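# Place the cardboard box on an empty desk or in the tote

## Task

Check the room's desks. If any desk has nothing on it, set the cardboard box on that desk. If every desk is occupied, set the box inside the tote near the door so no part of it sticks out past the tote's rim. The foam blocks must stay at their original spots and orientations. The tote must rest on the floor when you finish. The robot must not topple or be left leaning, or the task fails. Anything that stays in place only because the robot is holding it does not count.

## Robot and tools

Robot: a Hello Robot Stretch 3 with one arm. It has a two-wheel base (0.33 m long, 0.34 m wide), a lift that slides up a mast, and a telescoping arm that reaches out to the robot's right side, ending in a wrist and a gripper. The arm cannot reach forward, so to move the gripper forward or back you drive the base. The base cannot drive sideways. It turns on the spot about the point midway between the wheels, 0.05 m behind its front edge. With the arm pulled in and the wrist folded, a turn sweeps a radius of 0.28 m. An unfolded, level wrist reaches beyond that circle.

Frames: the base frame has its origin on the floor between the drive wheels, x forward, y left, z up. The odometry frame is the base frame as it was at the start. hand_pose is reported in the base frame, at the point where the closed fingertips meet.

Cameras: head_camera and nav_camera (a fisheye) are on the head and are aimed with head_pan_rad and head_tilt_rad. wrist_camera rides on the gripper.

Tool execute_actions takes {"actions": [...]}, which run in order. Each action may have "robot", "steps" (1 to 450 control steps at 30 per second; default 1) and "until" (ends the action early once its conditions hold). An action with only "steps" just waits. "robot" can be one of three things: a single command; a list of up to 8 commands and {"pause_s": s} entries (s at most 15 seconds), run one after another; or {"stop": true}, which brakes everything and clears the queue. A command may contain the following keys.
- "base": exactly one of {"translate_m": d}, a straight drive of d metres (|d| at most 1, forward positive), or {"rotate_rad": d}, a turn on the spot of d radians (|d| at most 3.2, left/counter-clockwise positive). Both are relative offsets from where the base is when that command begins.
- "joints": absolute targets by name. Joints you leave out keep their current goals. The ranges are: lift_m 0 to 1.1 (arm height on the mast, m); arm_m 0 to 0.52 (extension, m); wrist_yaw_rad -1.345 to 4.42 (0 points along the arm, positive swings toward the front, 3.0 folds it over the base); wrist_pitch_rad -1.57 to 0.451 (0 level, negative tips the fingers down); wrist_roll_rad -2.911 to 2.911; gripper_m -0.089 to 0.179 (larger is wider; the real fingertip gap is smaller than this number, by about 0.007 when nearly shut and 0.025 when fully open, and it is zero below 0.007); head_pan_rad -3.953 to 1.73 (0 forward, positive left, -1.57 looks along the arm); head_tilt_rad -1.53 to 0.419 (negative looks down).
- "contact_limits": {"arm_m": e}, where e is the motor effort (1 to 100 %) at which the arm halts. Smaller values are gentler, but a value that is too small stops the arm at once.
Motions run in the background, keep going across later calls, and are overridden as soon as a new command arrives. A call containing any invalid or out-of-range number is rejected in full.

Waiting: "until": {"robot": {"status": "ended"}} becomes true once nothing reports moving and no queue is running. You can also test fields, e.g. {"robot": {"lift_m": [">", 0.3]}}. A status field takes a word or ["!=","moving"]. Numbers take =, !=, <, <=, > or >= and are compared as they are printed. {"any": {"status": "ended"}} becomes true when the first motion finishes.

Tool zoom_image: {"camera": one of head_camera, nav_camera, wrist_camera, "region": [x0,y0,x1,y1]} in pixels of that camera's last image, no larger than 504x504. It returns a closer view.

Tool finished_scene: {"scene": n}. It closes the scene, cannot be undone, and reports success. Only call it after every motion has settled.

Results: every call returns one image per camera, plus text lines. base_status shows how far the base has moved and its goal. joint_goals, joint_status and measured_speeds show per-joint values. The line "refusals/queue/queue_left" reports refusals, the queue state and how many commands are still waiting. The status words are moving, done, off_target (came to rest short of the goal and may still be pushing), contact_stop (the joint pushed into something and went slack), time_out, stopped and torque_fault (a wrist servo shut off for about 10 s). Other lines: on_its_own appears when the robot has changed a goal by itself, when a joint is slack or off, or when the base is leaning by 3 degrees or more. "refused:" and "dropped:" lines name the rejected goal or the discarded queue step. The remaining readings are lidar_m (12 sectors of 30 degrees, counted counter-clockwise from straight ahead, in a plane 0.17 m above the floor), wrist_depth_mm and head_depth_mm (7x7 grids of median depth), base_odometry, base_tilt (degrees), and motor_effort (%, with the peak in brackets).

Speed: the base is fast only when the arm is stowed, meaning lift_m below 0.30, arm_m below 0.03 and wrist_yaw_rad above 2.54. Otherwise it is limited to 0.10 m/s.

Gripping: to grasp, command gripper_m narrower than the object; a smaller value squeezes harder. To let go, command at least 0.02 wider than the value at which the fingers made contact. Neither the reading nor "done" confirms a grasp, so check the cameras. Squeezing too hard triggers a stall guard that weakens the grip.

Avoid these:
- Only fold or unfold the wrist with lift_m between 0.32 and 0.95, wrist_pitch_rad at -0.4 and roll near 0. Once folded, the lift may go down to 0.25. With yaw below -0.4, keep pitch at -0.5 or lower.
- Pushing on something rigid with the gripper higher than about 0.45 m can tip the robot. Never push a second time after a contact_stop.
- Do not drive while the gripper is holding or pushing something fixed. Watch for snagging furniture, especially when reversing. If the robot tilts, reverse the last move in small steps, free the gripper, and lower the lift to about 0.2.
- Drops, slams and hard shoves count against you. Leave the foam blocks alone. Keep the tote on the floor. Release the box so that it rests on its own.
- Objects may occasionally get nudged. Look again before you finish.

Each tool is called after "Emit:" as name(argument=value, ...), one argument or row to a line, values as JSON.

## Session

Emit:
execute_actions(
  actions=[],
)

Scene clock: 0.00 s.
robot.base_odometry: x=+0.000 y=+0.000 heading=+0.000 (m, m, rad; robot's odometry frame)
robot.turned_by_wheels: +0.000 (rad since the last result)
robot.turned_by_imu: +0.000 (rad since the last result)
robot.base_tilt: forward=+1.5 right=+1.1 (deg)
robot.lidar_m: 2.14 1.37 0.81 0.71 0.71 0.83 1.14 0.94 1.08 1.02 1.02 1.20
robot.head_depth_mm: 1820 1947 1916 1884 1849 1821 1793 / 1860 2373 2379 2388 2338 2288 2046 / 1881 2318 2342 2379 2374 2386 2122 / 1890 2261 2255 2246 2300 2325 2092 / 1919 2203 2228 2237 2246 2250 2062 / 1946 2153 2157 2197 2197 2195 2064 / 1971 2142 2148 2108 2161 2171 2050
robot.base_status: not_commanded
robot.joint_positions: lift_m=+0.460 arm_m=+0.001 wrist_yaw_rad=+3.116 wrist_pitch_rad=-0.507 wrist_roll_rad=-0.005 gripper_m=+0.037 head_pan_rad=-0.015 head_tilt_rad=-0.017
robot.joint_goals: lift_m=+0.460 arm_m=+0.001 wrist_yaw_rad=+3.116 wrist_pitch_rad=-0.507 wrist_roll_rad=-0.005 gripper_m=+0.037 head_pan_rad=-0.015 head_tilt_rad=-0.017
robot.joint_status: lift_m=not_commanded arm_m=not_commanded wrist_yaw_rad=not_commanded wrist_pitch_rad=not_commanded wrist_roll_rad=not_commanded gripper_m=not_commanded head_pan_rad=not_commanded head_tilt_rad=not_commanded
robot.measured_speeds: translate_m=+0.000 rotate_rad=+0.000 lift_m=+0.000 arm_m=+0.000 wrist_yaw_rad=+0.000 wrist_pitch_rad=+0.000 wrist_roll_rad=+0.000 head_pan_rad=+0.000 head_tilt_rad=+0.000
robot: refusals=0 queue=idle queue_left=0
robot.motor_effort: left_wheel=+0 right_wheel=+0 lift_m=+21 arm_m=-1 wrist_yaw_rad=+1 wrist_pitch_rad=+4 wrist_roll_rad=+0 gripper_m=+0 head_pan_rad=+0 head_tilt_rad=+2 (%)
robot.hand_pose: x=-0.0159 y=+0.0663 z=+0.4533 quat_wxyz=(+0.186, +0.685, +0.169, +0.684) (m; robot's base frame)
robot.wrist_depth_mm: 602 632 - 726 773 839 906 / 647 687 - 787 860 945 - / 699 752 - 890 969 - - / 764 831 - 954 999 - - / 801 796 793 808 829 838 847 / 681 685 - 685 716 699 723 / 586 590 592 613 595 616 624
pictures: head_camera (sideways: a quarter turn clockwise sets it upright), nav_camera (sideways: a quarter turn counterclockwise sets it upright), wrist_camera
Images, in order (width x height): head_camera 896x504, nav_camera 672x504, wrist_camera 644x364.

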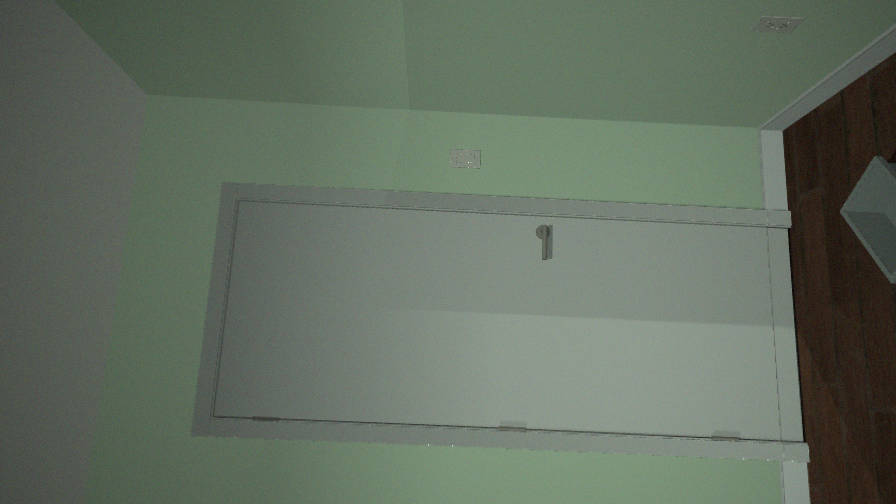

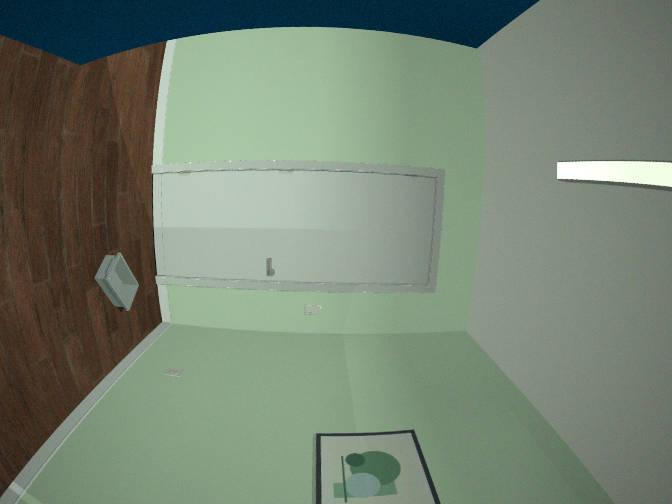

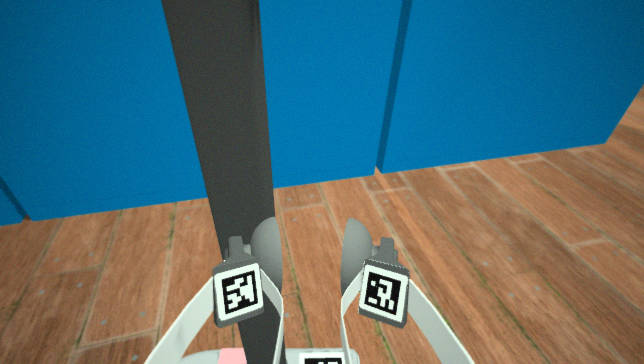

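Emit:
execute_actions(
  actions=[
    {"robot":{"joints":{"head_pan_rad":1.5,"head_tilt_rad":-0.6}},"steps":200,"until":{"robot":{"status":"ended"}}},
  ],
)

Emit:
execute_actions(
  actions=[
    {"robot":{"joints":{"head_pan_rad":-1.5,"head_tilt_rad":-0.6}},"steps":200,"until":{"robot":{"status":"ended"}}},
  ],
)

Emit:
execute_actions(
  actions=[
    {"robot":{"joints":{"head_pan_rad":-3.1,"head_tilt_rad":-0.6}},"steps":200,"until":{"robot":{"status":"ended"}}},
  ],
)

Scene clock: 8.00 s.
robot.base_odometry: x=+0.000 y=+0.000 heading=+0.000 (m, m, rad; robot's odometry frame)
robot.turned_by_wheels: +0.000 (rad since the last result)
robot.turned_by_imu: +0.000 (rad since the last result)
robot.base_tilt: forward=+1.6 right=+1.0 (deg)
robot.lidar_m: 2.14 1.36 0.81 0.71 0.71 0.83 1.14 0.94 1.07 1.02 1.02 1.20
robot.head_depth_mm: 639 716 817 948 1133 1353 1233 / 625 704 792 921 1075 1321 1226 / 606 675 766 880 1040 1258 1225 / 590 656 740 844 990 1193 1221 / 575 638 717 815 945 1128 1209 / 564 622 696 790 908 1079 1212 / 551 608 675 762 875 1022 -
robot.base_status: not_commanded
robot.joint_positions: lift_m=+0.460 arm_m=+0.001 wrist_yaw_rad=+3.116 wrist_pitch_rad=-0.507 wrist_roll_rad=-0.005 gripper_m=+0.037 head_pan_rad=+1.493 head_tilt_rad=-0.592
robot.joint_goals: lift_m=+0.460 arm_m=+0.001 wrist_yaw_rad=+3.116 wrist_pitch_rad=-0.507 wrist_roll_rad=-0.005 gripper_m=+0.037 head_pan_rad=+1.500 head_tilt_rad=-0.600
robot.joint_status: lift_m=not_commanded arm_m=not_commanded wrist_yaw_rad=not_commanded wrist_pitch_rad=not_commanded wrist_roll_rad=not_commanded gripper_m=not_commanded head_pan_rad=done head_tilt_rad=done
robot.measured_speeds: translate_m=+0.000 rotate_rad=+0.000 lift_m=+0.000 arm_m=+0.000 wrist_yaw_rad=+0.000 wrist_pitch_rad=+0.000 wrist_roll_rad=+0.000 head_pan_rad=+0.000 head_tilt_rad=+0.000
robot: refusals=0 queue=done queue_left=0
robot.motor_effort: left_wheel=+0(0) right_wheel=+0(1) lift_m=+21(21) arm_m=+0(0) wrist_yaw_rad=+1(0) wrist_pitch_rad=+4(5) wrist_roll_rad=+0(0) gripper_m=+0(0) head_pan_rad=+2(32) head_tilt_rad=-5(49) (%)
robot.hand_pose: x=-0.0159 y=+0.0663 z=+0.4533 quat_wxyz=(+0.186, +0.685, +0.169, +0.684) (m; robot's base frame)
robot.wrist_depth_mm: 596 629 - 730 786 835 920 / 645 684 - 812 858 922 - / 711 748 - 888 981 - - / 765 825 - 967 996 - - / 789 797 805 810 831 836 846 / 680 674 - 695 716 707 720 / 586 591 595 625 595 611 622
pictures: head_camera (sideways: a quarter turn clockwise sets it upright), nav_camera (sideways: a quarter turn counterclockwise sets it upright), wrist_camera
camera_calibration (this result's frames):
head_camera: T_world_to_cam=[[0.000329644, -0.555011, -0.831843, 1.10593], [-0.999362, 0.0295142, -0.0200881, 0.0331526], [0.0357003, 0.831319, -0.554648, 0.68193], [0, 0, 0, 1]] pos_world=[0.00842179, 0.0459222, 1.29885]
nav_camera: T_world_to_cam=[[-0.0000628799, 0.535828, 0.844327, -1.05625], [0.999742, -0.0191599, 0.0122337, 0.0284962], [0.0227323, 0.84411, -0.535688, 0.652844], [0, 0, 0, 1]] pos_world=[-0.043396, 0.0154395, 1.24119]
wrist_camera: T_world_to_cam=[[0.998941, -0.0159711, 0.0431382, -0.00772649], [0.0244287, -0.610433, -0.791691, 0.43528], [0.0389771, 0.791907, -0.609396, 0.386503], [0, 0, 0, 1]] pos_world=[-0.0179798, -0.0404884, 0.580474]
Images, in order (width x height): head_camera 896x504, nav_camera 672x504, wrist_camera 644x364.

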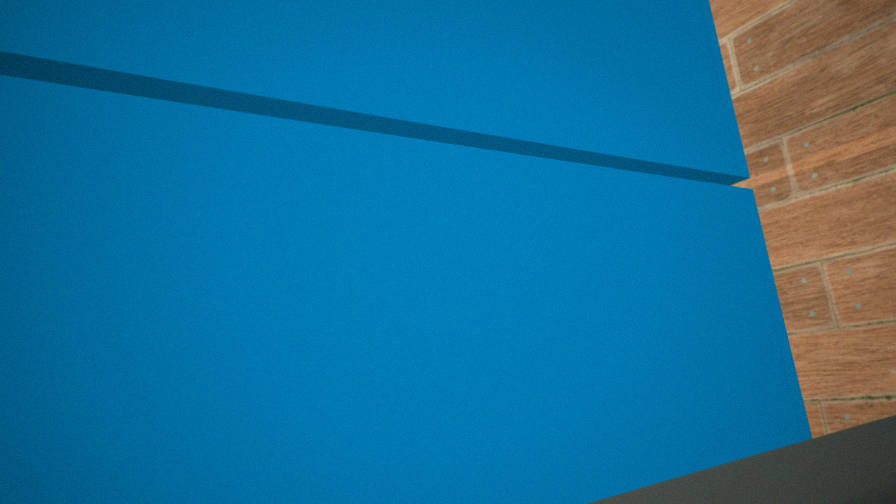

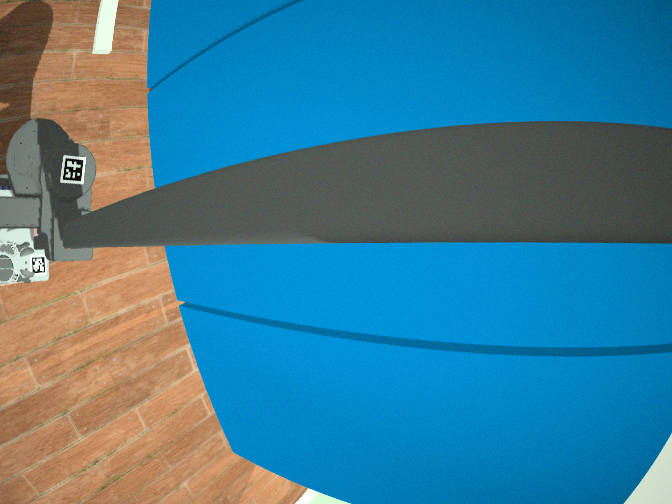

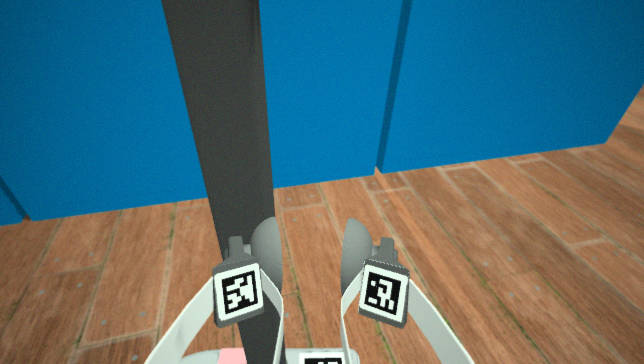

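Scene clock: 10.00 s.
robot.base_odometry: x=+0.000 y=+0.000 heading=+0.000 (m, m, rad; robot's odometry frame)
robot.turned_by_wheels: +0.000 (rad since the last result)
robot.turned_by_imu: +0.000 (rad since the last result)
robot.base_tilt: forward=+1.5 right=+1.1 (deg)
robot.lidar_m: 2.14 1.36 0.81 0.71 0.71 0.84 1.14 0.94 1.07 1.02 1.02 1.20
robot.head_depth_mm: 862 963 1092 1251 1468 1454 1221 / 858 951 1079 1234 1435 1452 1225 / 847 944 1059 1210 1430 1457 1210 / 840 934 1056 1203 1405 1441 1215 / 833 928 1039 1188 1386 1439 1218 / 826 914 1031 1172 1357 1435 1212 / 822 909 1017 1154 1350 1436 1207
robot.base_status: not_commanded
robot.joint_positions: lift_m=+0.460 arm_m=+0.001 wrist_yaw_rad=+3.116 wrist_pitch_rad=-0.507 wrist_roll_rad=-0.005 gripper_m=+0.037 head_pan_rad=-1.493 head_tilt_rad=-0.593
robot.joint_goals: lift_m=+0.460 arm_m=+0.001 wrist_yaw_rad=+3.116 wrist_pitch_rad=-0.507 wrist_roll_rad=-0.005 gripper_m=+0.037 head_pan_rad=-1.500 head_tilt_rad=-0.600
robot.joint_status: lift_m=not_commanded arm_m=not_commanded wrist_yaw_rad=not_commanded wrist_pitch_rad=not_commanded wrist_roll_rad=not_commanded gripper_m=not_commanded head_pan_rad=done head_tilt_rad=done
robot.measured_speeds: translate_m=+0.000 rotate_rad=+0.000 lift_m=+0.000 arm_m=+0.000 wrist_yaw_rad=+0.000 wrist_pitch_rad=+0.000 wrist_roll_rad=+0.000 head_pan_rad=+0.000 head_tilt_rad=+0.000
robot: refusals=0 queue=done queue_left=0
robot.motor_effort: left_wheel=+0(0) right_wheel=+0(1) lift_m=+21(21) arm_m=-1(1) wrist_yaw_rad=+0(1) wrist_pitch_rad=+5(4) wrist_roll_rad=+0(0) gripper_m=+0(0) head_pan_rad=-4(34) head_tilt_rad=-5(6) (%)
robot.hand_pose: x=-0.0159 y=+0.0663 z=+0.4533 quat_wxyz=(+0.186, +0.685, +0.169, +0.684) (m; robot's base frame)
robot.wrist_depth_mm: 595 638 - 729 766 838 900 / 645 696 - 781 843 969 - / 697 758 - 870 961 - - / 755 814 - 978 - - - / 782 785 800 821 831 843 868 / 667 682 - 702 706 701 722 / 587 593 599 619 592 611 626
pictures: head_camera (sideways: a quarter turn clockwise sets it upright), nav_camera (sideways: a quarter turn counterclockwise sets it upright), wrist_camera
camera_calibration (this result's frames):
head_camera: T_world_to_cam=[[-0.0866116, 0.548428, -0.8317, 1.10627], [0.991803, 0.126188, -0.0200756, 0.0209902], [0.0939402, -0.826622, -0.554862, 0.681854], [0, 0, 0, 1]] pos_world=[0.0109444, -0.0457241, 1.29884]
nav_camera: T_world_to_cam=[[0.0833665, -0.529523, 0.844189, -1.05658], [-0.990568, -0.136473, 0.0122185, 0.0406569], [0.108739, -0.837246, -0.535906, 0.652603], [0, 0, 0, 1]] pos_world=[0.0573931, -0.00754274, 1.24119]
wrist_camera: T_world_to_cam=[[0.998941, -0.0159708, 0.0431382, -0.00772649], [0.0244289, -0.610433, -0.791691, 0.43528], [0.0389769, 0.791907, -0.609396, 0.386503], [0, 0, 0, 1]] pos_world=[-0.0179798, -0.0404884, 0.580474]
Images, in order (width x height): head_camera 896x504, nav_camera 672x504, wrist_camera 644x364.

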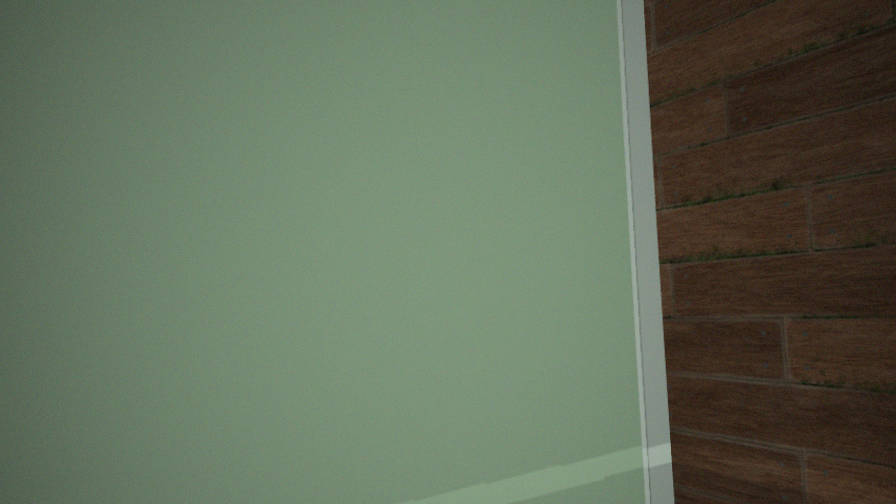

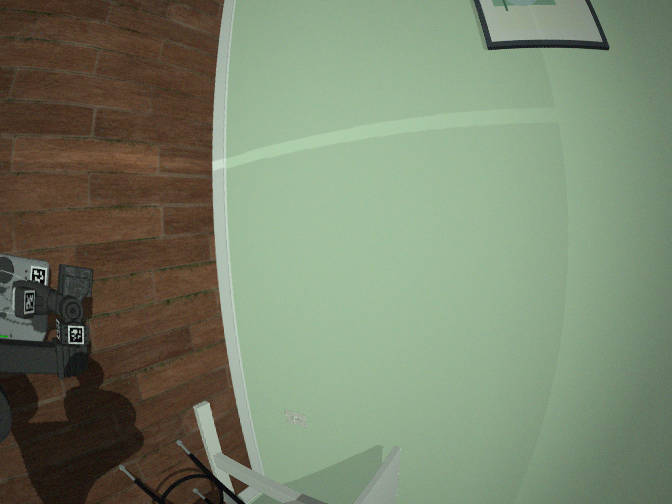

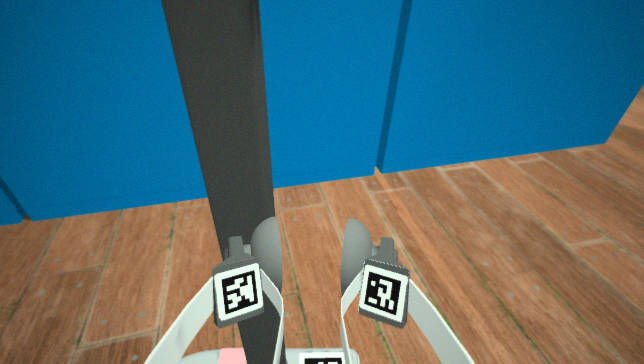

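Scene clock: 11.37 s.
robot.base_odometry: x=+0.000 y=+0.000 heading=+0.000 (m, m, rad; robot's odometry frame)
robot.turned_by_wheels: +0.000 (rad since the last result)
robot.turned_by_imu: +0.000 (rad since the last result)
robot.base_tilt: forward=+1.5 right=+1.0 (deg)
robot.lidar_m: 2.14 1.37 0.81 0.71 0.71 0.83 1.14 0.94 1.08 1.02 1.02 1.20
robot.head_depth_mm: 1311 1407 901 1553 1585 1458 1228 / 1298 1412 897 1411 1636 1436 1221 / 1285 1393 892 1840 1793 1448 1217 / 1268 1365 889 1825 1787 1435 1218 / 1250 1342 880 1786 1774 1432 1209 / 1238 1337 872 1752 1712 1430 1208 / 1226 1315 868 1626 1648 1430 1202
robot.base_status: not_commanded
robot.joint_positions: lift_m=+0.460 arm_m=+0.001 wrist_yaw_rad=+3.116 wrist_pitch_rad=-0.507 wrist_roll_rad=-0.005 gripper_m=+0.037 head_pan_rad=-3.093 head_tilt_rad=-0.593
robot.joint_goals: lift_m=+0.460 arm_m=+0.001 wrist_yaw_rad=+3.116 wrist_pitch_rad=-0.507 wrist_roll_rad=-0.005 gripper_m=+0.037 head_pan_rad=-3.100 head_tilt_rad=-0.600
robot.joint_status: lift_m=not_commanded arm_m=not_commanded wrist_yaw_rad=not_commanded wrist_pitch_rad=not_commanded wrist_roll_rad=not_commanded gripper_m=not_commanded head_pan_rad=done head_tilt_rad=done
robot.measured_speeds: translate_m=+0.000 rotate_rad=+0.000 lift_m=+0.000 arm_m=+0.000 wrist_yaw_rad=+0.000 wrist_pitch_rad=+0.000 wrist_roll_rad=+0.000 head_pan_rad=+0.000 head_tilt_rad=+0.000
robot: refusals=0 queue=done queue_left=0
robot.motor_effort: left_wheel=+0(0) right_wheel=+0(0) lift_m=+21(22) arm_m=+0(1) wrist_yaw_rad=+1(1) wrist_pitch_rad=+4(4) wrist_roll_rad=+0(0) gripper_m=-1(1) head_pan_rad=-2(36) head_tilt_rad=-5(6) (%)
robot.hand_pose: x=-0.0159 y=+0.0663 z=+0.4533 quat_wxyz=(+0.186, +0.685, +0.169, +0.684) (m; robot's base frame)
robot.wrist_depth_mm: 595 628 - 718 785 829 928 / 643 693 - 792 863 950 - / 697 758 - 880 950 - - / 757 827 - 954 - - - / 788 791 787 826 829 842 865 / 671 682 - 688 716 702 724 / 587 592 592 612 590 613 632
pictures: head_camera (sideways: a quarter turn clockwise sets it upright), nav_camera (sideways: a quarter turn counterclockwise sets it upright), wrist_camera
camera_calibration (this result's frames):
head_camera: T_world_to_cam=[[0.550747, 0.0705545, -0.831685, 1.10236], [0.0971607, -0.995066, -0.0200743, 0.0264458], [-0.828998, -0.0697512, -0.554885, 0.687513], [0, 0, 0, 1]] pos_world=[-0.039746, -0.00350657, 1.29884]
nav_camera: T_world_to_cam=[[-0.531755, -0.0678631, 0.844175, -1.0528], [-0.107478, 0.994132, 0.0122169, 0.0352721], [-0.840051, -0.0842335, -0.535928, 0.65842], [0, 0, 0, 1]] pos_world=[-0.00293629, -0.0510507, 1.24119]
wrist_camera: T_world_to_cam=[[0.998941, -0.015971, 0.0431383, -0.00772654], [0.0244288, -0.610433, -0.791691, 0.43528], [0.0389771, 0.791907, -0.609396, 0.386503], [0, 0, 0, 1]] pos_world=[-0.0179798, -0.0404884, 0.580474]
Images, in order (width x height): head_camera 896x504, nav_camera 672x504, wrist_camera 644x364.

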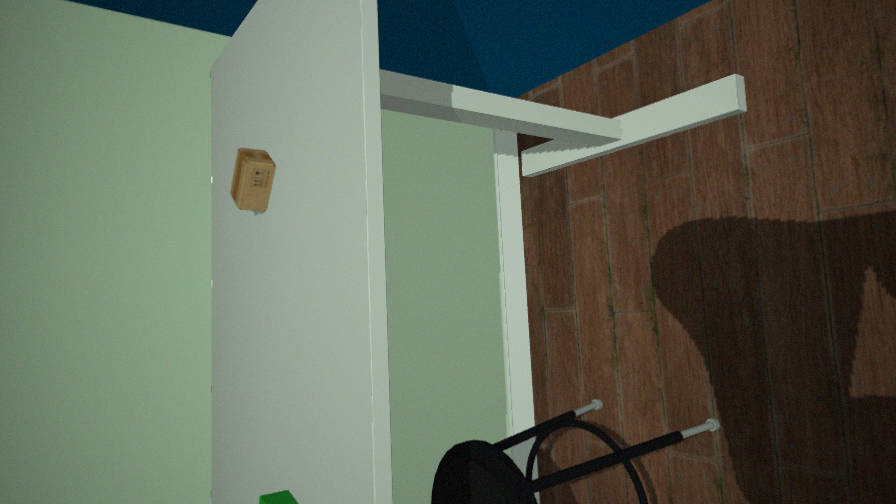

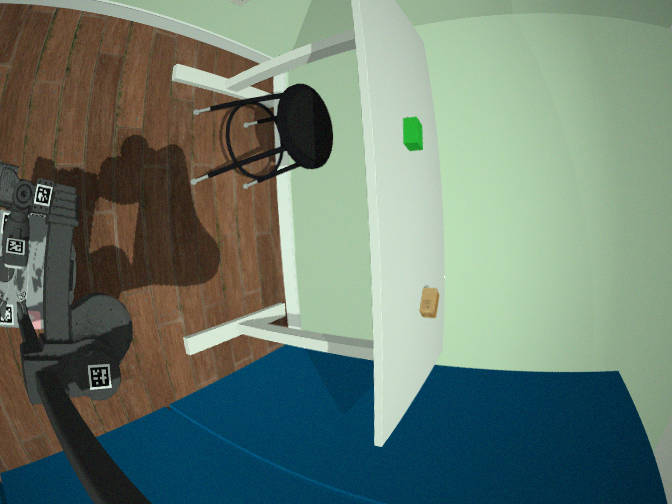

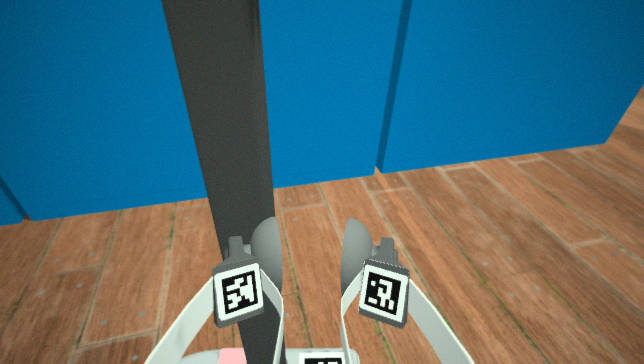

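Emit:
execute_actions(
  actions=[
    {"robot":[{"base":{"rotate_rad":-0.27},"joints":{"wrist_pitch_rad":-0.4,"lift_m":0.6}},{"base":{"translate_m":-0.466},"joints":{"wrist_yaw_rad":1.5,"lift_m":0.9,"gripper_m":0.17}},{"base":{"rotate_rad":-1.127},"joints":{"lift_m":1.05,"wrist_pitch_rad":-0.2,"head_pan_rad":-1.57,"head_tilt_rad":-0.6}},{"joints":{"wrist_yaw_rad":0}}],"steps":450,"until":{"robot":{"status":"ended"}}},
  ],
)

Scene clock: 51.20 s.
robot.base_odometry: x=-0.449 y=+0.124 heading=-1.397 (m, m, rad; robot's odometry frame)
robot.turned_by_wheels: -1.397 (rad since the last result)
robot.turned_by_imu: -1.427 (rad since the last result)
robot.base_tilt: forward=+1.5 right=+1.1 (deg)
robot.lidar_m: 1.25 1.28 1.66 2.63 0.74 0.51 0.48 0.49 0.64 0.68 0.92 0.69
robot.head_depth_mm: 903 1003 - - - - 1172 / 907 1003 - - - - 1166 / 902 1003 - - - - 1193 / 897 1005 889 647 466 1371 1215 / 902 1003 914 588 471 1368 1210 / 896 999 876 612 471 1372 1214 / 900 999 868 610 469 1361 1210
robot.base_status: done (rotate_rad -1.1269 of -1.1270)
robot.joint_positions: lift_m=+1.049 arm_m=+0.001 wrist_yaw_rad=+0.004 wrist_pitch_rad=-0.222 wrist_roll_rad=-0.005 gripper_m=+0.170 head_pan_rad=-1.577 head_tilt_rad=-0.593
robot.joint_goals: lift_m=+1.050 arm_m=+0.001 wrist_yaw_rad=+0.000 wrist_pitch_rad=-0.200 wrist_roll_rad=-0.005 gripper_m=+0.170 head_pan_rad=-1.570 head_tilt_rad=-0.600
robot.joint_status: lift_m=done arm_m=not_commanded wrist_yaw_rad=done wrist_pitch_rad=done wrist_roll_rad=not_commanded gripper_m=done head_pan_rad=done head_tilt_rad=done
robot.measured_speeds: translate_m=+0.000 rotate_rad=+0.000 lift_m=+0.000 arm_m=+0.000 wrist_yaw_rad=+0.000 wrist_pitch_rad=+0.000 wrist_roll_rad=+0.000 head_pan_rad=+0.000 head_tilt_rad=+0.000
robot: refusals=0 queue=done queue_left=0
robot.motor_effort: left_wheel=+2(7) right_wheel=-2(5) lift_m=+30(31) arm_m=-1(1) wrist_yaw_rad=-2(0) wrist_pitch_rad=+7(7) wrist_roll_rad=+0(0) gripper_m=+1(93) head_pan_rad=+3(36) head_tilt_rad=-5(8) (%)
robot.hand_pose: x=-0.0206 y=-0.3906 z=+1.1082 quat_wxyz=(+0.705, +0.080, -0.701, -0.077) (m; robot's base frame)
robot.wrist_depth_mm: 728 748 757 779 791 706 488 / 768 803 812 837 848 698 484 / 810 833 857 883 890 701 487 / 698 706 725 738 761 709 488 / 501 500 502 471 523 595 486 / 402 391 392 397 401 - 450 / 298 316 321 321 325 318 348
pictures: head_camera (sideways: a quarter turn clockwise sets it upright), nav_camera (sideways: a quarter turn counterclockwise sets it upright), wrist_camera
camera_calibration (this result's frames):
head_camera: T_world_to_cam=[[-0.0401757, 0.554008, -0.831542, 1.10578], [0.998902, 0.0423269, -0.0200617, 0.0209288], [0.0240823, -0.831435, -0.5551, 0.682589], [0, 0, 0, 1]] pos_world=[0.00708145, -0.0459687, 1.29883]
nav_camera: T_world_to_cam=[[0.0385322, -0.5349, 0.844037, -1.0561], [-0.998537, -0.0526775, 0.0122017, 0.0407275], [0.0379351, -0.843272, -0.536147, 0.653349], [0, 0, 0, 1]] pos_world=[0.056577, -0.0118128, 1.24118]
wrist_camera: T_world_to_cam=[[-0.99903, -0.000674898, 0.0440265, -0.0746953], [-0.0412876, 0.36182, -0.931333, 1.20814], [-0.0153011, -0.932248, -0.361497, 0.198317], [0, 0, 0, 1]] pos_world=[-0.0217074, -0.252297, 1.20016]
Images, in order (width x height): head_camera 896x504, nav_camera 672x504, wrist_camera 644x364.

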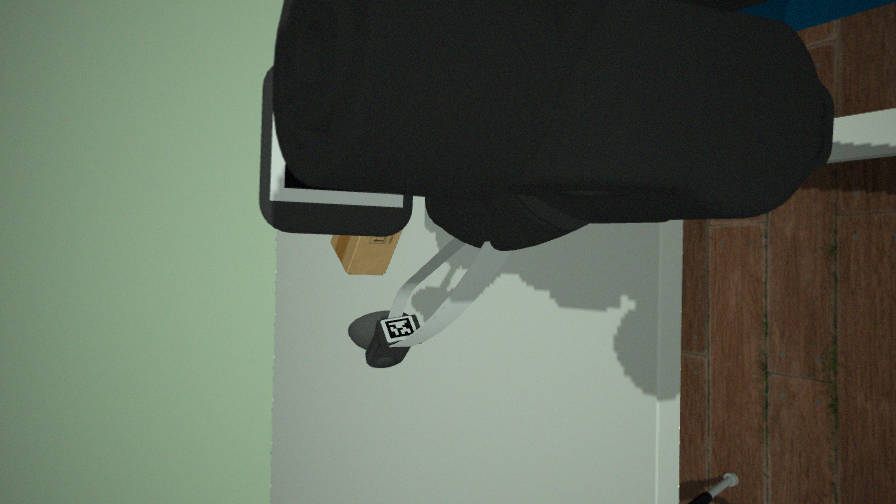

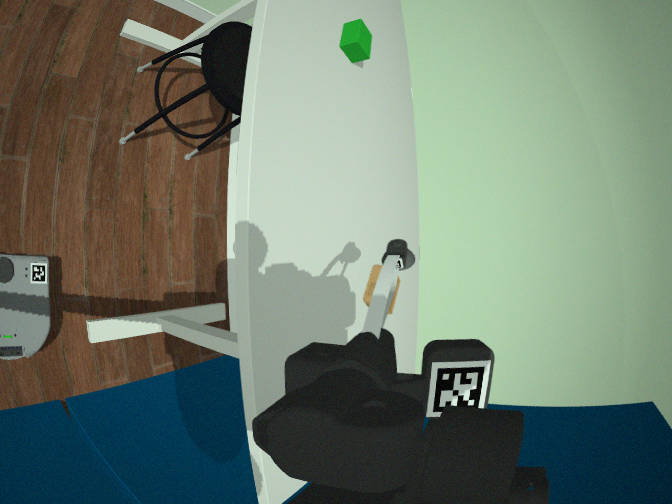

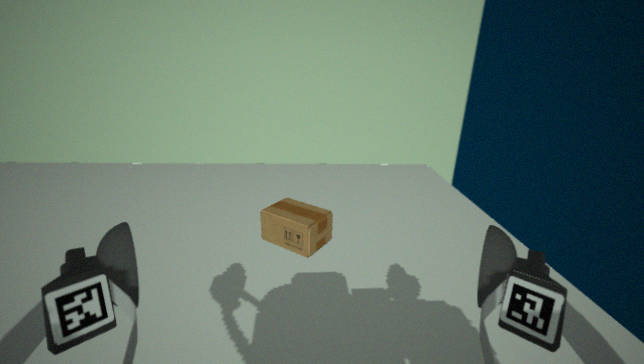

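Emit:
execute_actions(
  actions=[
    {"robot":{"base":{"translate_m":0.12},"joints":{"wrist_pitch_rad":-0.5,"wrist_yaw_rad":-0.5,"lift_m":1.1,"arm_m":0.32,"gripper_m":0.179}},"steps":450,"until":{"robot":{"status":"ended"}}},
  ],
)

Scene clock: 73.37 s.
robot.base_odometry: x=-0.428 y=+0.006 heading=-1.397 (m, m, rad; robot's odometry frame)
robot.turned_by_wheels: +0.000 (rad since the last result)
robot.turned_by_imu: +0.000 (rad since the last result)
robot.base_tilt: forward=+1.6 right=+1.1 (deg)
robot.lidar_m: 1.13 1.15 1.50 2.65 0.92 0.64 0.60 0.62 0.72 1.08 0.61 0.84
robot.head_depth_mm: 924 1009 847 625 479 1030 1203 / - - 894 623 477 1142 1194 / 896 - 844 620 475 1334 1226 / 894 993 887 617 473 1339 1213 / 890 988 883 614 472 1334 1216 / 891 992 880 610 470 1333 1207 / 893 988 867 608 468 1273 1212
robot.base_status: done (translate_m +0.1200 of +0.1200)
robot.joint_positions: lift_m=+1.097 arm_m=+0.320 wrist_yaw_rad=-0.497 wrist_pitch_rad=-0.514 wrist_roll_rad=-0.005 gripper_m=+0.179 head_pan_rad=-1.577 head_tilt_rad=-0.593
robot.joint_goals: lift_m=+1.100 arm_m=+0.320 wrist_yaw_rad=-0.500 wrist_pitch_rad=-0.500 wrist_roll_rad=-0.005 gripper_m=+0.179 head_pan_rad=-1.570 head_tilt_rad=-0.600
robot.joint_status: lift_m=done arm_m=done wrist_yaw_rad=done wrist_pitch_rad=done wrist_roll_rad=not_commanded gripper_m=done head_pan_rad=done head_tilt_rad=done
robot.measured_speeds: translate_m=+0.000 rotate_rad=+0.000 lift_m=+0.000 arm_m=+0.000 wrist_yaw_rad=+0.000 wrist_pitch_rad=+0.000 wrist_roll_rad=+0.000 head_pan_rad=+0.000 head_tilt_rad=+0.000
robot: refusals=0 queue=done queue_left=0
robot.motor_effort: left_wheel=+2(6) right_wheel=-2(3) lift_m=+30(27) arm_m=+4(2) wrist_yaw_rad=-1(0) wrist_pitch_rad=+5(7) wrist_roll_rad=+0(0) gripper_m=+0(52) head_pan_rad=+3(2) head_tilt_rad=-5(4) (%)
robot.hand_pose: x=-0.1223 y=-0.6501 z=+1.0885 quat_wxyz=(+0.620, +0.007, -0.705, -0.343) (m; robot's base frame)
robot.wrist_depth_mm: 398 450 510 590 602 467 382 / 428 477 556 657 635 489 397 / 455 511 560 575 611 516 414 / 436 436 446 453 461 506 430 / 363 365 368 374 383 393 428 / 316 314 313 318 320 323 332 / - 271 230 232 279 277 290
pictures: head_camera (sideways: a quarter turn clockwise sets it upright), nav_camera (sideways: a quarter turn counterclockwise sets it upright), wrist_camera
camera_calibration (this result's frames):
head_camera: T_world_to_cam=[[-0.0401756, 0.554008, -0.831541, 1.10578], [0.998902, 0.0423267, -0.0200617, 0.0209288], [0.0240821, -0.831435, -0.555101, 0.68259], [0, 0, 0, 1]] pos_world=[0.00708144, -0.0459687, 1.29883]
nav_camera: T_world_to_cam=[[0.0385321, -0.5349, 0.844036, -1.0561], [-0.998537, -0.0526773, 0.0122017, 0.0407275], [0.0379349, -0.843272, -0.536147, 0.653349], [0, 0, 0, 1]] pos_world=[0.056577, -0.0118128, 1.24118]
wrist_camera: T_world_to_cam=[[-0.882513, 0.468311, 0.0430712, 0.144552], [0.258558, 0.559656, -0.787358, 1.28808], [-0.392833, -0.683718, -0.614989, 0.33901], [0, 0, 0, 1]] pos_world=[-0.0722993, -0.556789, 1.21644]
Images, in order (width x height): head_camera 896x504, nav_camera 672x504, wrist_camera 644x364.

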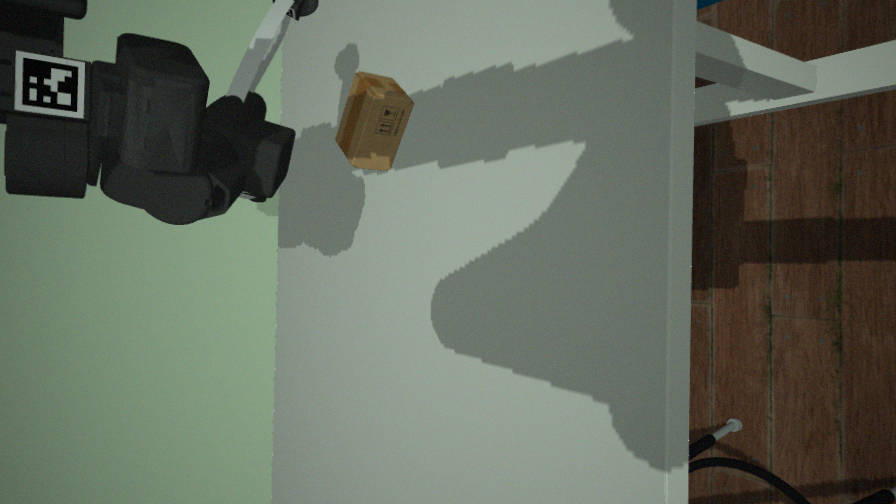

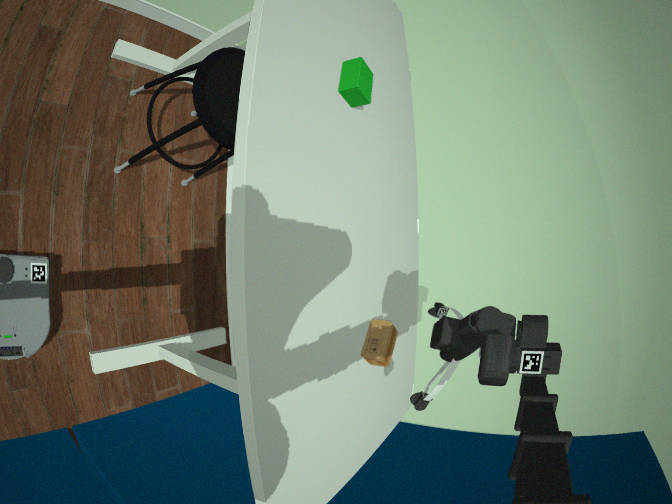

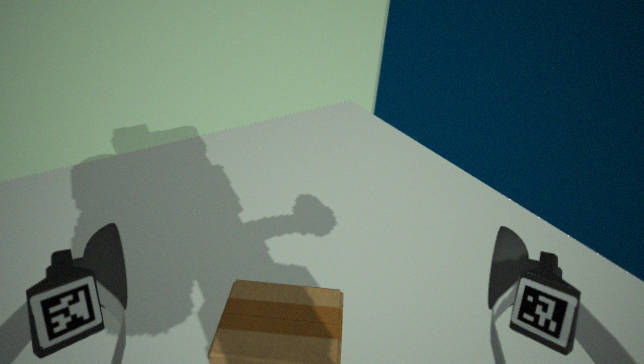

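Emit:
execute_actions(
  actions=[
    {"robot":[{"base":{"translate_m":0.008},"joints":{"arm_m":0.345,"lift_m":1.04}},{"joints":{"lift_m":0.98}}],"steps":450,"until":{"robot":{"status":"ended"}}},
  ],
)

Scene clock: 83.23 s.
robot.base_odometry: x=-0.427 y=-0.002 heading=-1.397 (m, m, rad; robot's odometry frame)
robot.turned_by_wheels: +0.000 (rad since the last result)
robot.turned_by_imu: +0.000 (rad since the last result)
robot.base_tilt: forward=+1.5 right=+1.0 (deg)
robot.lidar_m: 1.12 1.14 1.49 2.64 0.93 0.65 0.61 0.62 0.72 1.08 0.60 0.83
robot.head_depth_mm: 896 976 799 600 478 1010 1196 / 898 967 959 624 477 1169 1193 / 892 976 - 618 475 1352 1218 / 894 993 888 618 473 1340 1216 / 891 992 881 615 472 1333 1217 / 893 989 875 612 471 1331 1209 / 889 985 870 610 469 1262 1205
robot.base_status: done (translate_m +0.0080 of +0.0080)
robot.joint_positions: lift_m=+0.981 arm_m=+0.345 wrist_yaw_rad=-0.497 wrist_pitch_rad=-0.515 wrist_roll_rad=-0.005 gripper_m=+0.179 head_pan_rad=-1.577 head_tilt_rad=-0.593
robot.joint_goals: lift_m=+0.980 arm_m=+0.345 wrist_yaw_rad=-0.500 wrist_pitch_rad=-0.500 wrist_roll_rad=-0.005 gripper_m=+0.179 head_pan_rad=-1.570 head_tilt_rad=-0.600
robot.joint_status: lift_m=done arm_m=done wrist_yaw_rad=done wrist_pitch_rad=done wrist_roll_rad=not_commanded gripper_m=done head_pan_rad=done head_tilt_rad=done
robot.measured_speeds: translate_m=+0.000 rotate_rad=+0.000 lift_m=+0.000 arm_m=+0.000 wrist_yaw_rad=+0.000 wrist_pitch_rad=+0.000 wrist_roll_rad=+0.000 head_pan_rad=+0.000 head_tilt_rad=+0.000
robot: refusals=0 queue=done queue_left=0
robot.motor_effort: left_wheel=+2(5) right_wheel=-2(4) lift_m=+9(30) arm_m=+5(5) wrist_yaw_rad=-1(1) wrist_pitch_rad=+5(4) wrist_roll_rad=+0(0) gripper_m=+0(0) head_pan_rad=+3(3) head_tilt_rad=-5(5) (%)
robot.hand_pose: x=-0.1223 y=-0.6751 z=+0.9721 quat_wxyz=(+0.620, +0.007, -0.705, -0.343) (m; robot's base frame)
robot.wrist_depth_mm: 380 423 483 570 601 477 388 / 394 428 435 444 455 483 405 / 308 313 323 328 335 342 393 / 247 252 252 259 263 269 272 / 206 209 149 145 209 223 222 / - 178 137 132 175 186 191 / - 155 154 151 157 158 166
pictures: head_camera (sideways: a quarter turn clockwise sets it upright), nav_camera (sideways: a quarter turn counterclockwise sets it upright), wrist_camera
camera_calibration (this result's frames):
head_camera: T_world_to_cam=[[-0.0401756, 0.554008, -0.831541, 1.10578], [0.998902, 0.0423267, -0.0200617, 0.0209288], [0.0240821, -0.831435, -0.555101, 0.68259], [0, 0, 0, 1]] pos_world=[0.00708144, -0.0459687, 1.29883]
nav_camera: T_world_to_cam=[[0.0385321, -0.5349, 0.844036, -1.0561], [-0.998537, -0.0526773, 0.0122017, 0.0407275], [0.0379349, -0.843272, -0.536147, 0.653349], [0, 0, 0, 1]] pos_world=[0.056577, -0.0118128, 1.24118]
wrist_camera: T_world_to_cam=[[-0.882521, 0.468297, 0.0430674, 0.161268], [0.258702, 0.559921, -0.787123, 1.21037], [-0.392721, -0.683511, -0.615291, 0.250829], [0, 0, 0, 1]] pos_world=[-0.0722959, -0.581787, 1.10009]
Images, in order (width x height): head_camera 896x504, nav_camera 672x504, wrist_camera 644x364.

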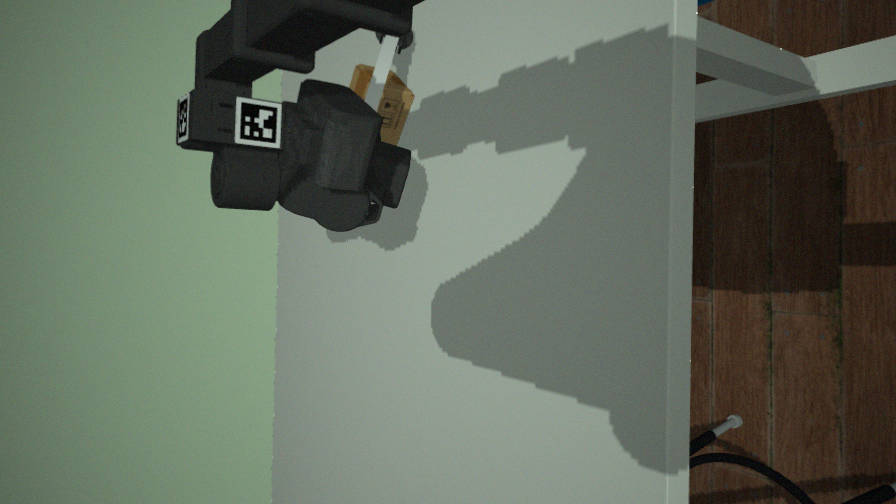

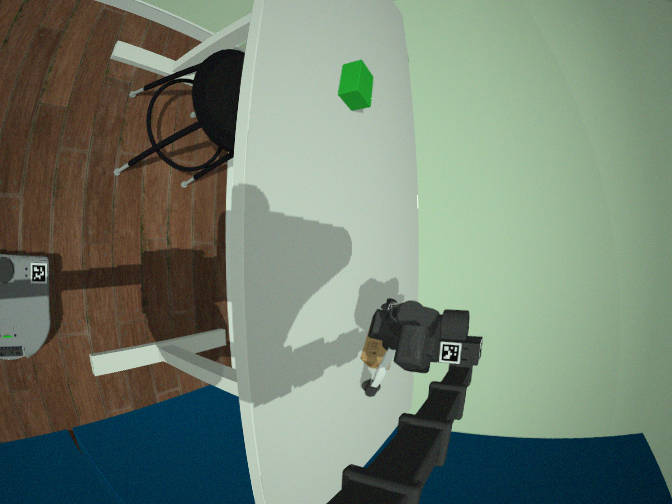

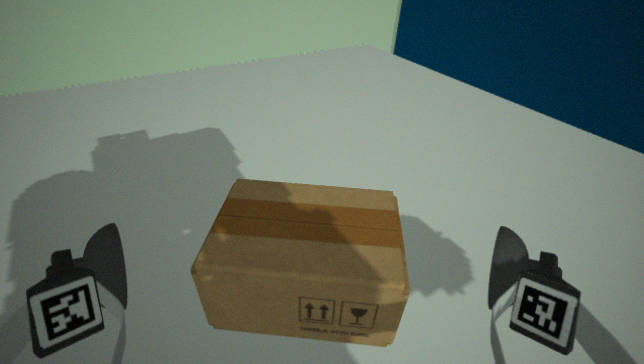

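Emit:
execute_actions(
  actions=[
    {"robot":[{"base":{"translate_m":-0.005},"joints":{"arm_m":0.357,"lift_m":0.972}},{"joints":{"gripper_m":0.06}},{"joints":{"lift_m":1.05}}],"steps":450,"until":{"robot":{"status":"ended"}}},
  ],
)

Scene clock: 90.60 s.
robot.base_odometry: x=-0.428 y=+0.003 heading=-1.397 (m, m, rad; robot's odometry frame)
robot.turned_by_wheels: +0.000 (rad since the last result)
robot.turned_by_imu: +0.000 (rad since the last result)
robot.base_tilt: forward=+1.6 right=+1.0 (deg)
robot.lidar_m: 1.12 1.15 1.49 2.64 0.93 0.64 0.61 0.62 0.72 1.08 0.61 0.83
robot.head_depth_mm: 884 1011 909 624 478 1033 1203 / 875 - 756 622 476 1151 1191 / 883 - 794 620 474 1340 1218 / 891 990 885 617 472 1343 1218 / 893 990 879 615 472 1328 1212 / 893 991 880 613 469 1332 1214 / 891 985 868 608 468 1269 1210
robot.base_status: done (translate_m -0.0050 of -0.0050)
robot.joint_positions: lift_m=+1.049 arm_m=+0.357 wrist_yaw_rad=-0.499 wrist_pitch_rad=-0.522 wrist_roll_rad=-0.005 gripper_m=+0.061 head_pan_rad=-1.577 head_tilt_rad=-0.593
robot.joint_goals: lift_m=+1.050 arm_m=+0.357 wrist_yaw_rad=-0.500 wrist_pitch_rad=-0.500 wrist_roll_rad=-0.005 gripper_m=+0.060 head_pan_rad=-1.570 head_tilt_rad=-0.600
robot.joint_status: lift_m=done arm_m=done wrist_yaw_rad=done wrist_pitch_rad=done wrist_roll_rad=not_commanded gripper_m=done head_pan_rad=done head_tilt_rad=done
robot.measured_speeds: translate_m=+0.000 rotate_rad=+0.000 lift_m=+0.000 arm_m=+0.000 wrist_yaw_rad=+0.000 wrist_pitch_rad=+0.000 wrist_roll_rad=+0.000 head_pan_rad=+0.000 head_tilt_rad=+0.000
robot: refusals=0 queue=done queue_left=0
robot.motor_effort: left_wheel=+2(4) right_wheel=-3(6) lift_m=+30(29) arm_m=+4(8) wrist_yaw_rad=+0(1) wrist_pitch_rad=+7(7) wrist_roll_rad=+0(0) gripper_m=-23(100) head_pan_rad=+3(3) head_tilt_rad=-4(5) (%)
robot.hand_pose: x=-0.1221 y=-0.6860 z=+1.0394 quat_wxyz=(+0.619, +0.009, -0.705, -0.346) (m; robot's base frame)
robot.wrist_depth_mm: 370 413 475 561 594 464 383 / 394 444 515 579 628 490 399 / 418 448 451 463 470 500 414 / 349 356 361 367 371 380 422 / 292 298 135 137 149 314 314 / 253 258 126 120 117 267 268 / 223 218 214 136 217 230 233
pictures: head_camera (sideways: a quarter turn clockwise sets it upright), nav_camera (sideways: a quarter turn counterclockwise sets it upright), wrist_camera
camera_calibration (this result's frames):
head_camera: T_world_to_cam=[[-0.0401756, 0.554008, -0.831541, 1.10578], [0.998902, 0.0423268, -0.0200617, 0.0209287], [0.0240822, -0.831434, -0.555101, 0.68259], [0, 0, 0, 1]] pos_world=[0.00708144, -0.0459687, 1.29883]
nav_camera: T_world_to_cam=[[0.0385322, -0.5349, 0.844036, -1.0561], [-0.998537, -0.0526774, 0.0122016, 0.0407275], [0.037935, -0.843272, -0.536147, 0.653349], [0, 0, 0, 1]] pos_world=[0.056577, -0.0118128, 1.24118]
wrist_camera: T_world_to_cam=[[-0.881907, 0.469459, 0.0429976, 0.164607], [0.262318, 0.564464, -0.782668, 1.26831], [-0.391701, -0.678961, -0.620952, 0.293989], [0, 0, 0, 1]] pos_world=[-0.0723782, -0.593588, 1.16814]
Images, in order (width x height): head_camera 896x504, nav_camera 672x504, wrist_camera 644x364.

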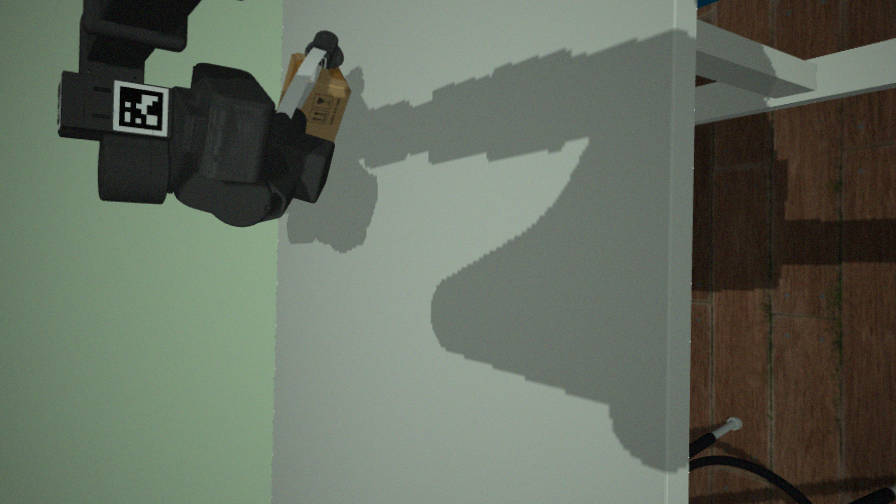

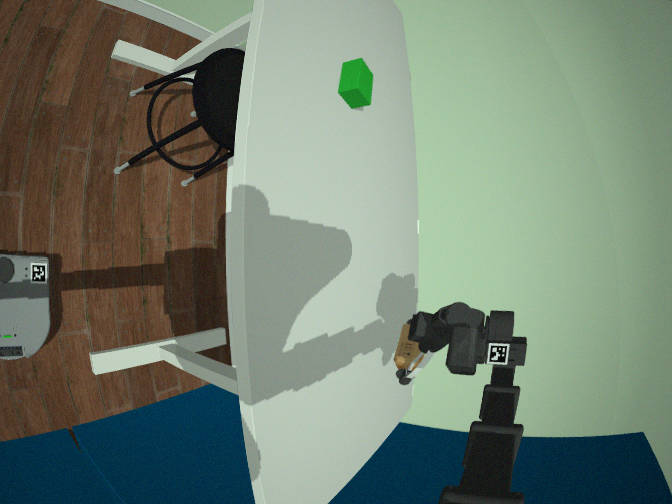

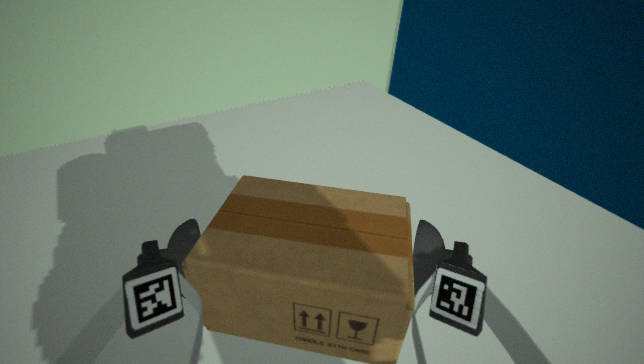

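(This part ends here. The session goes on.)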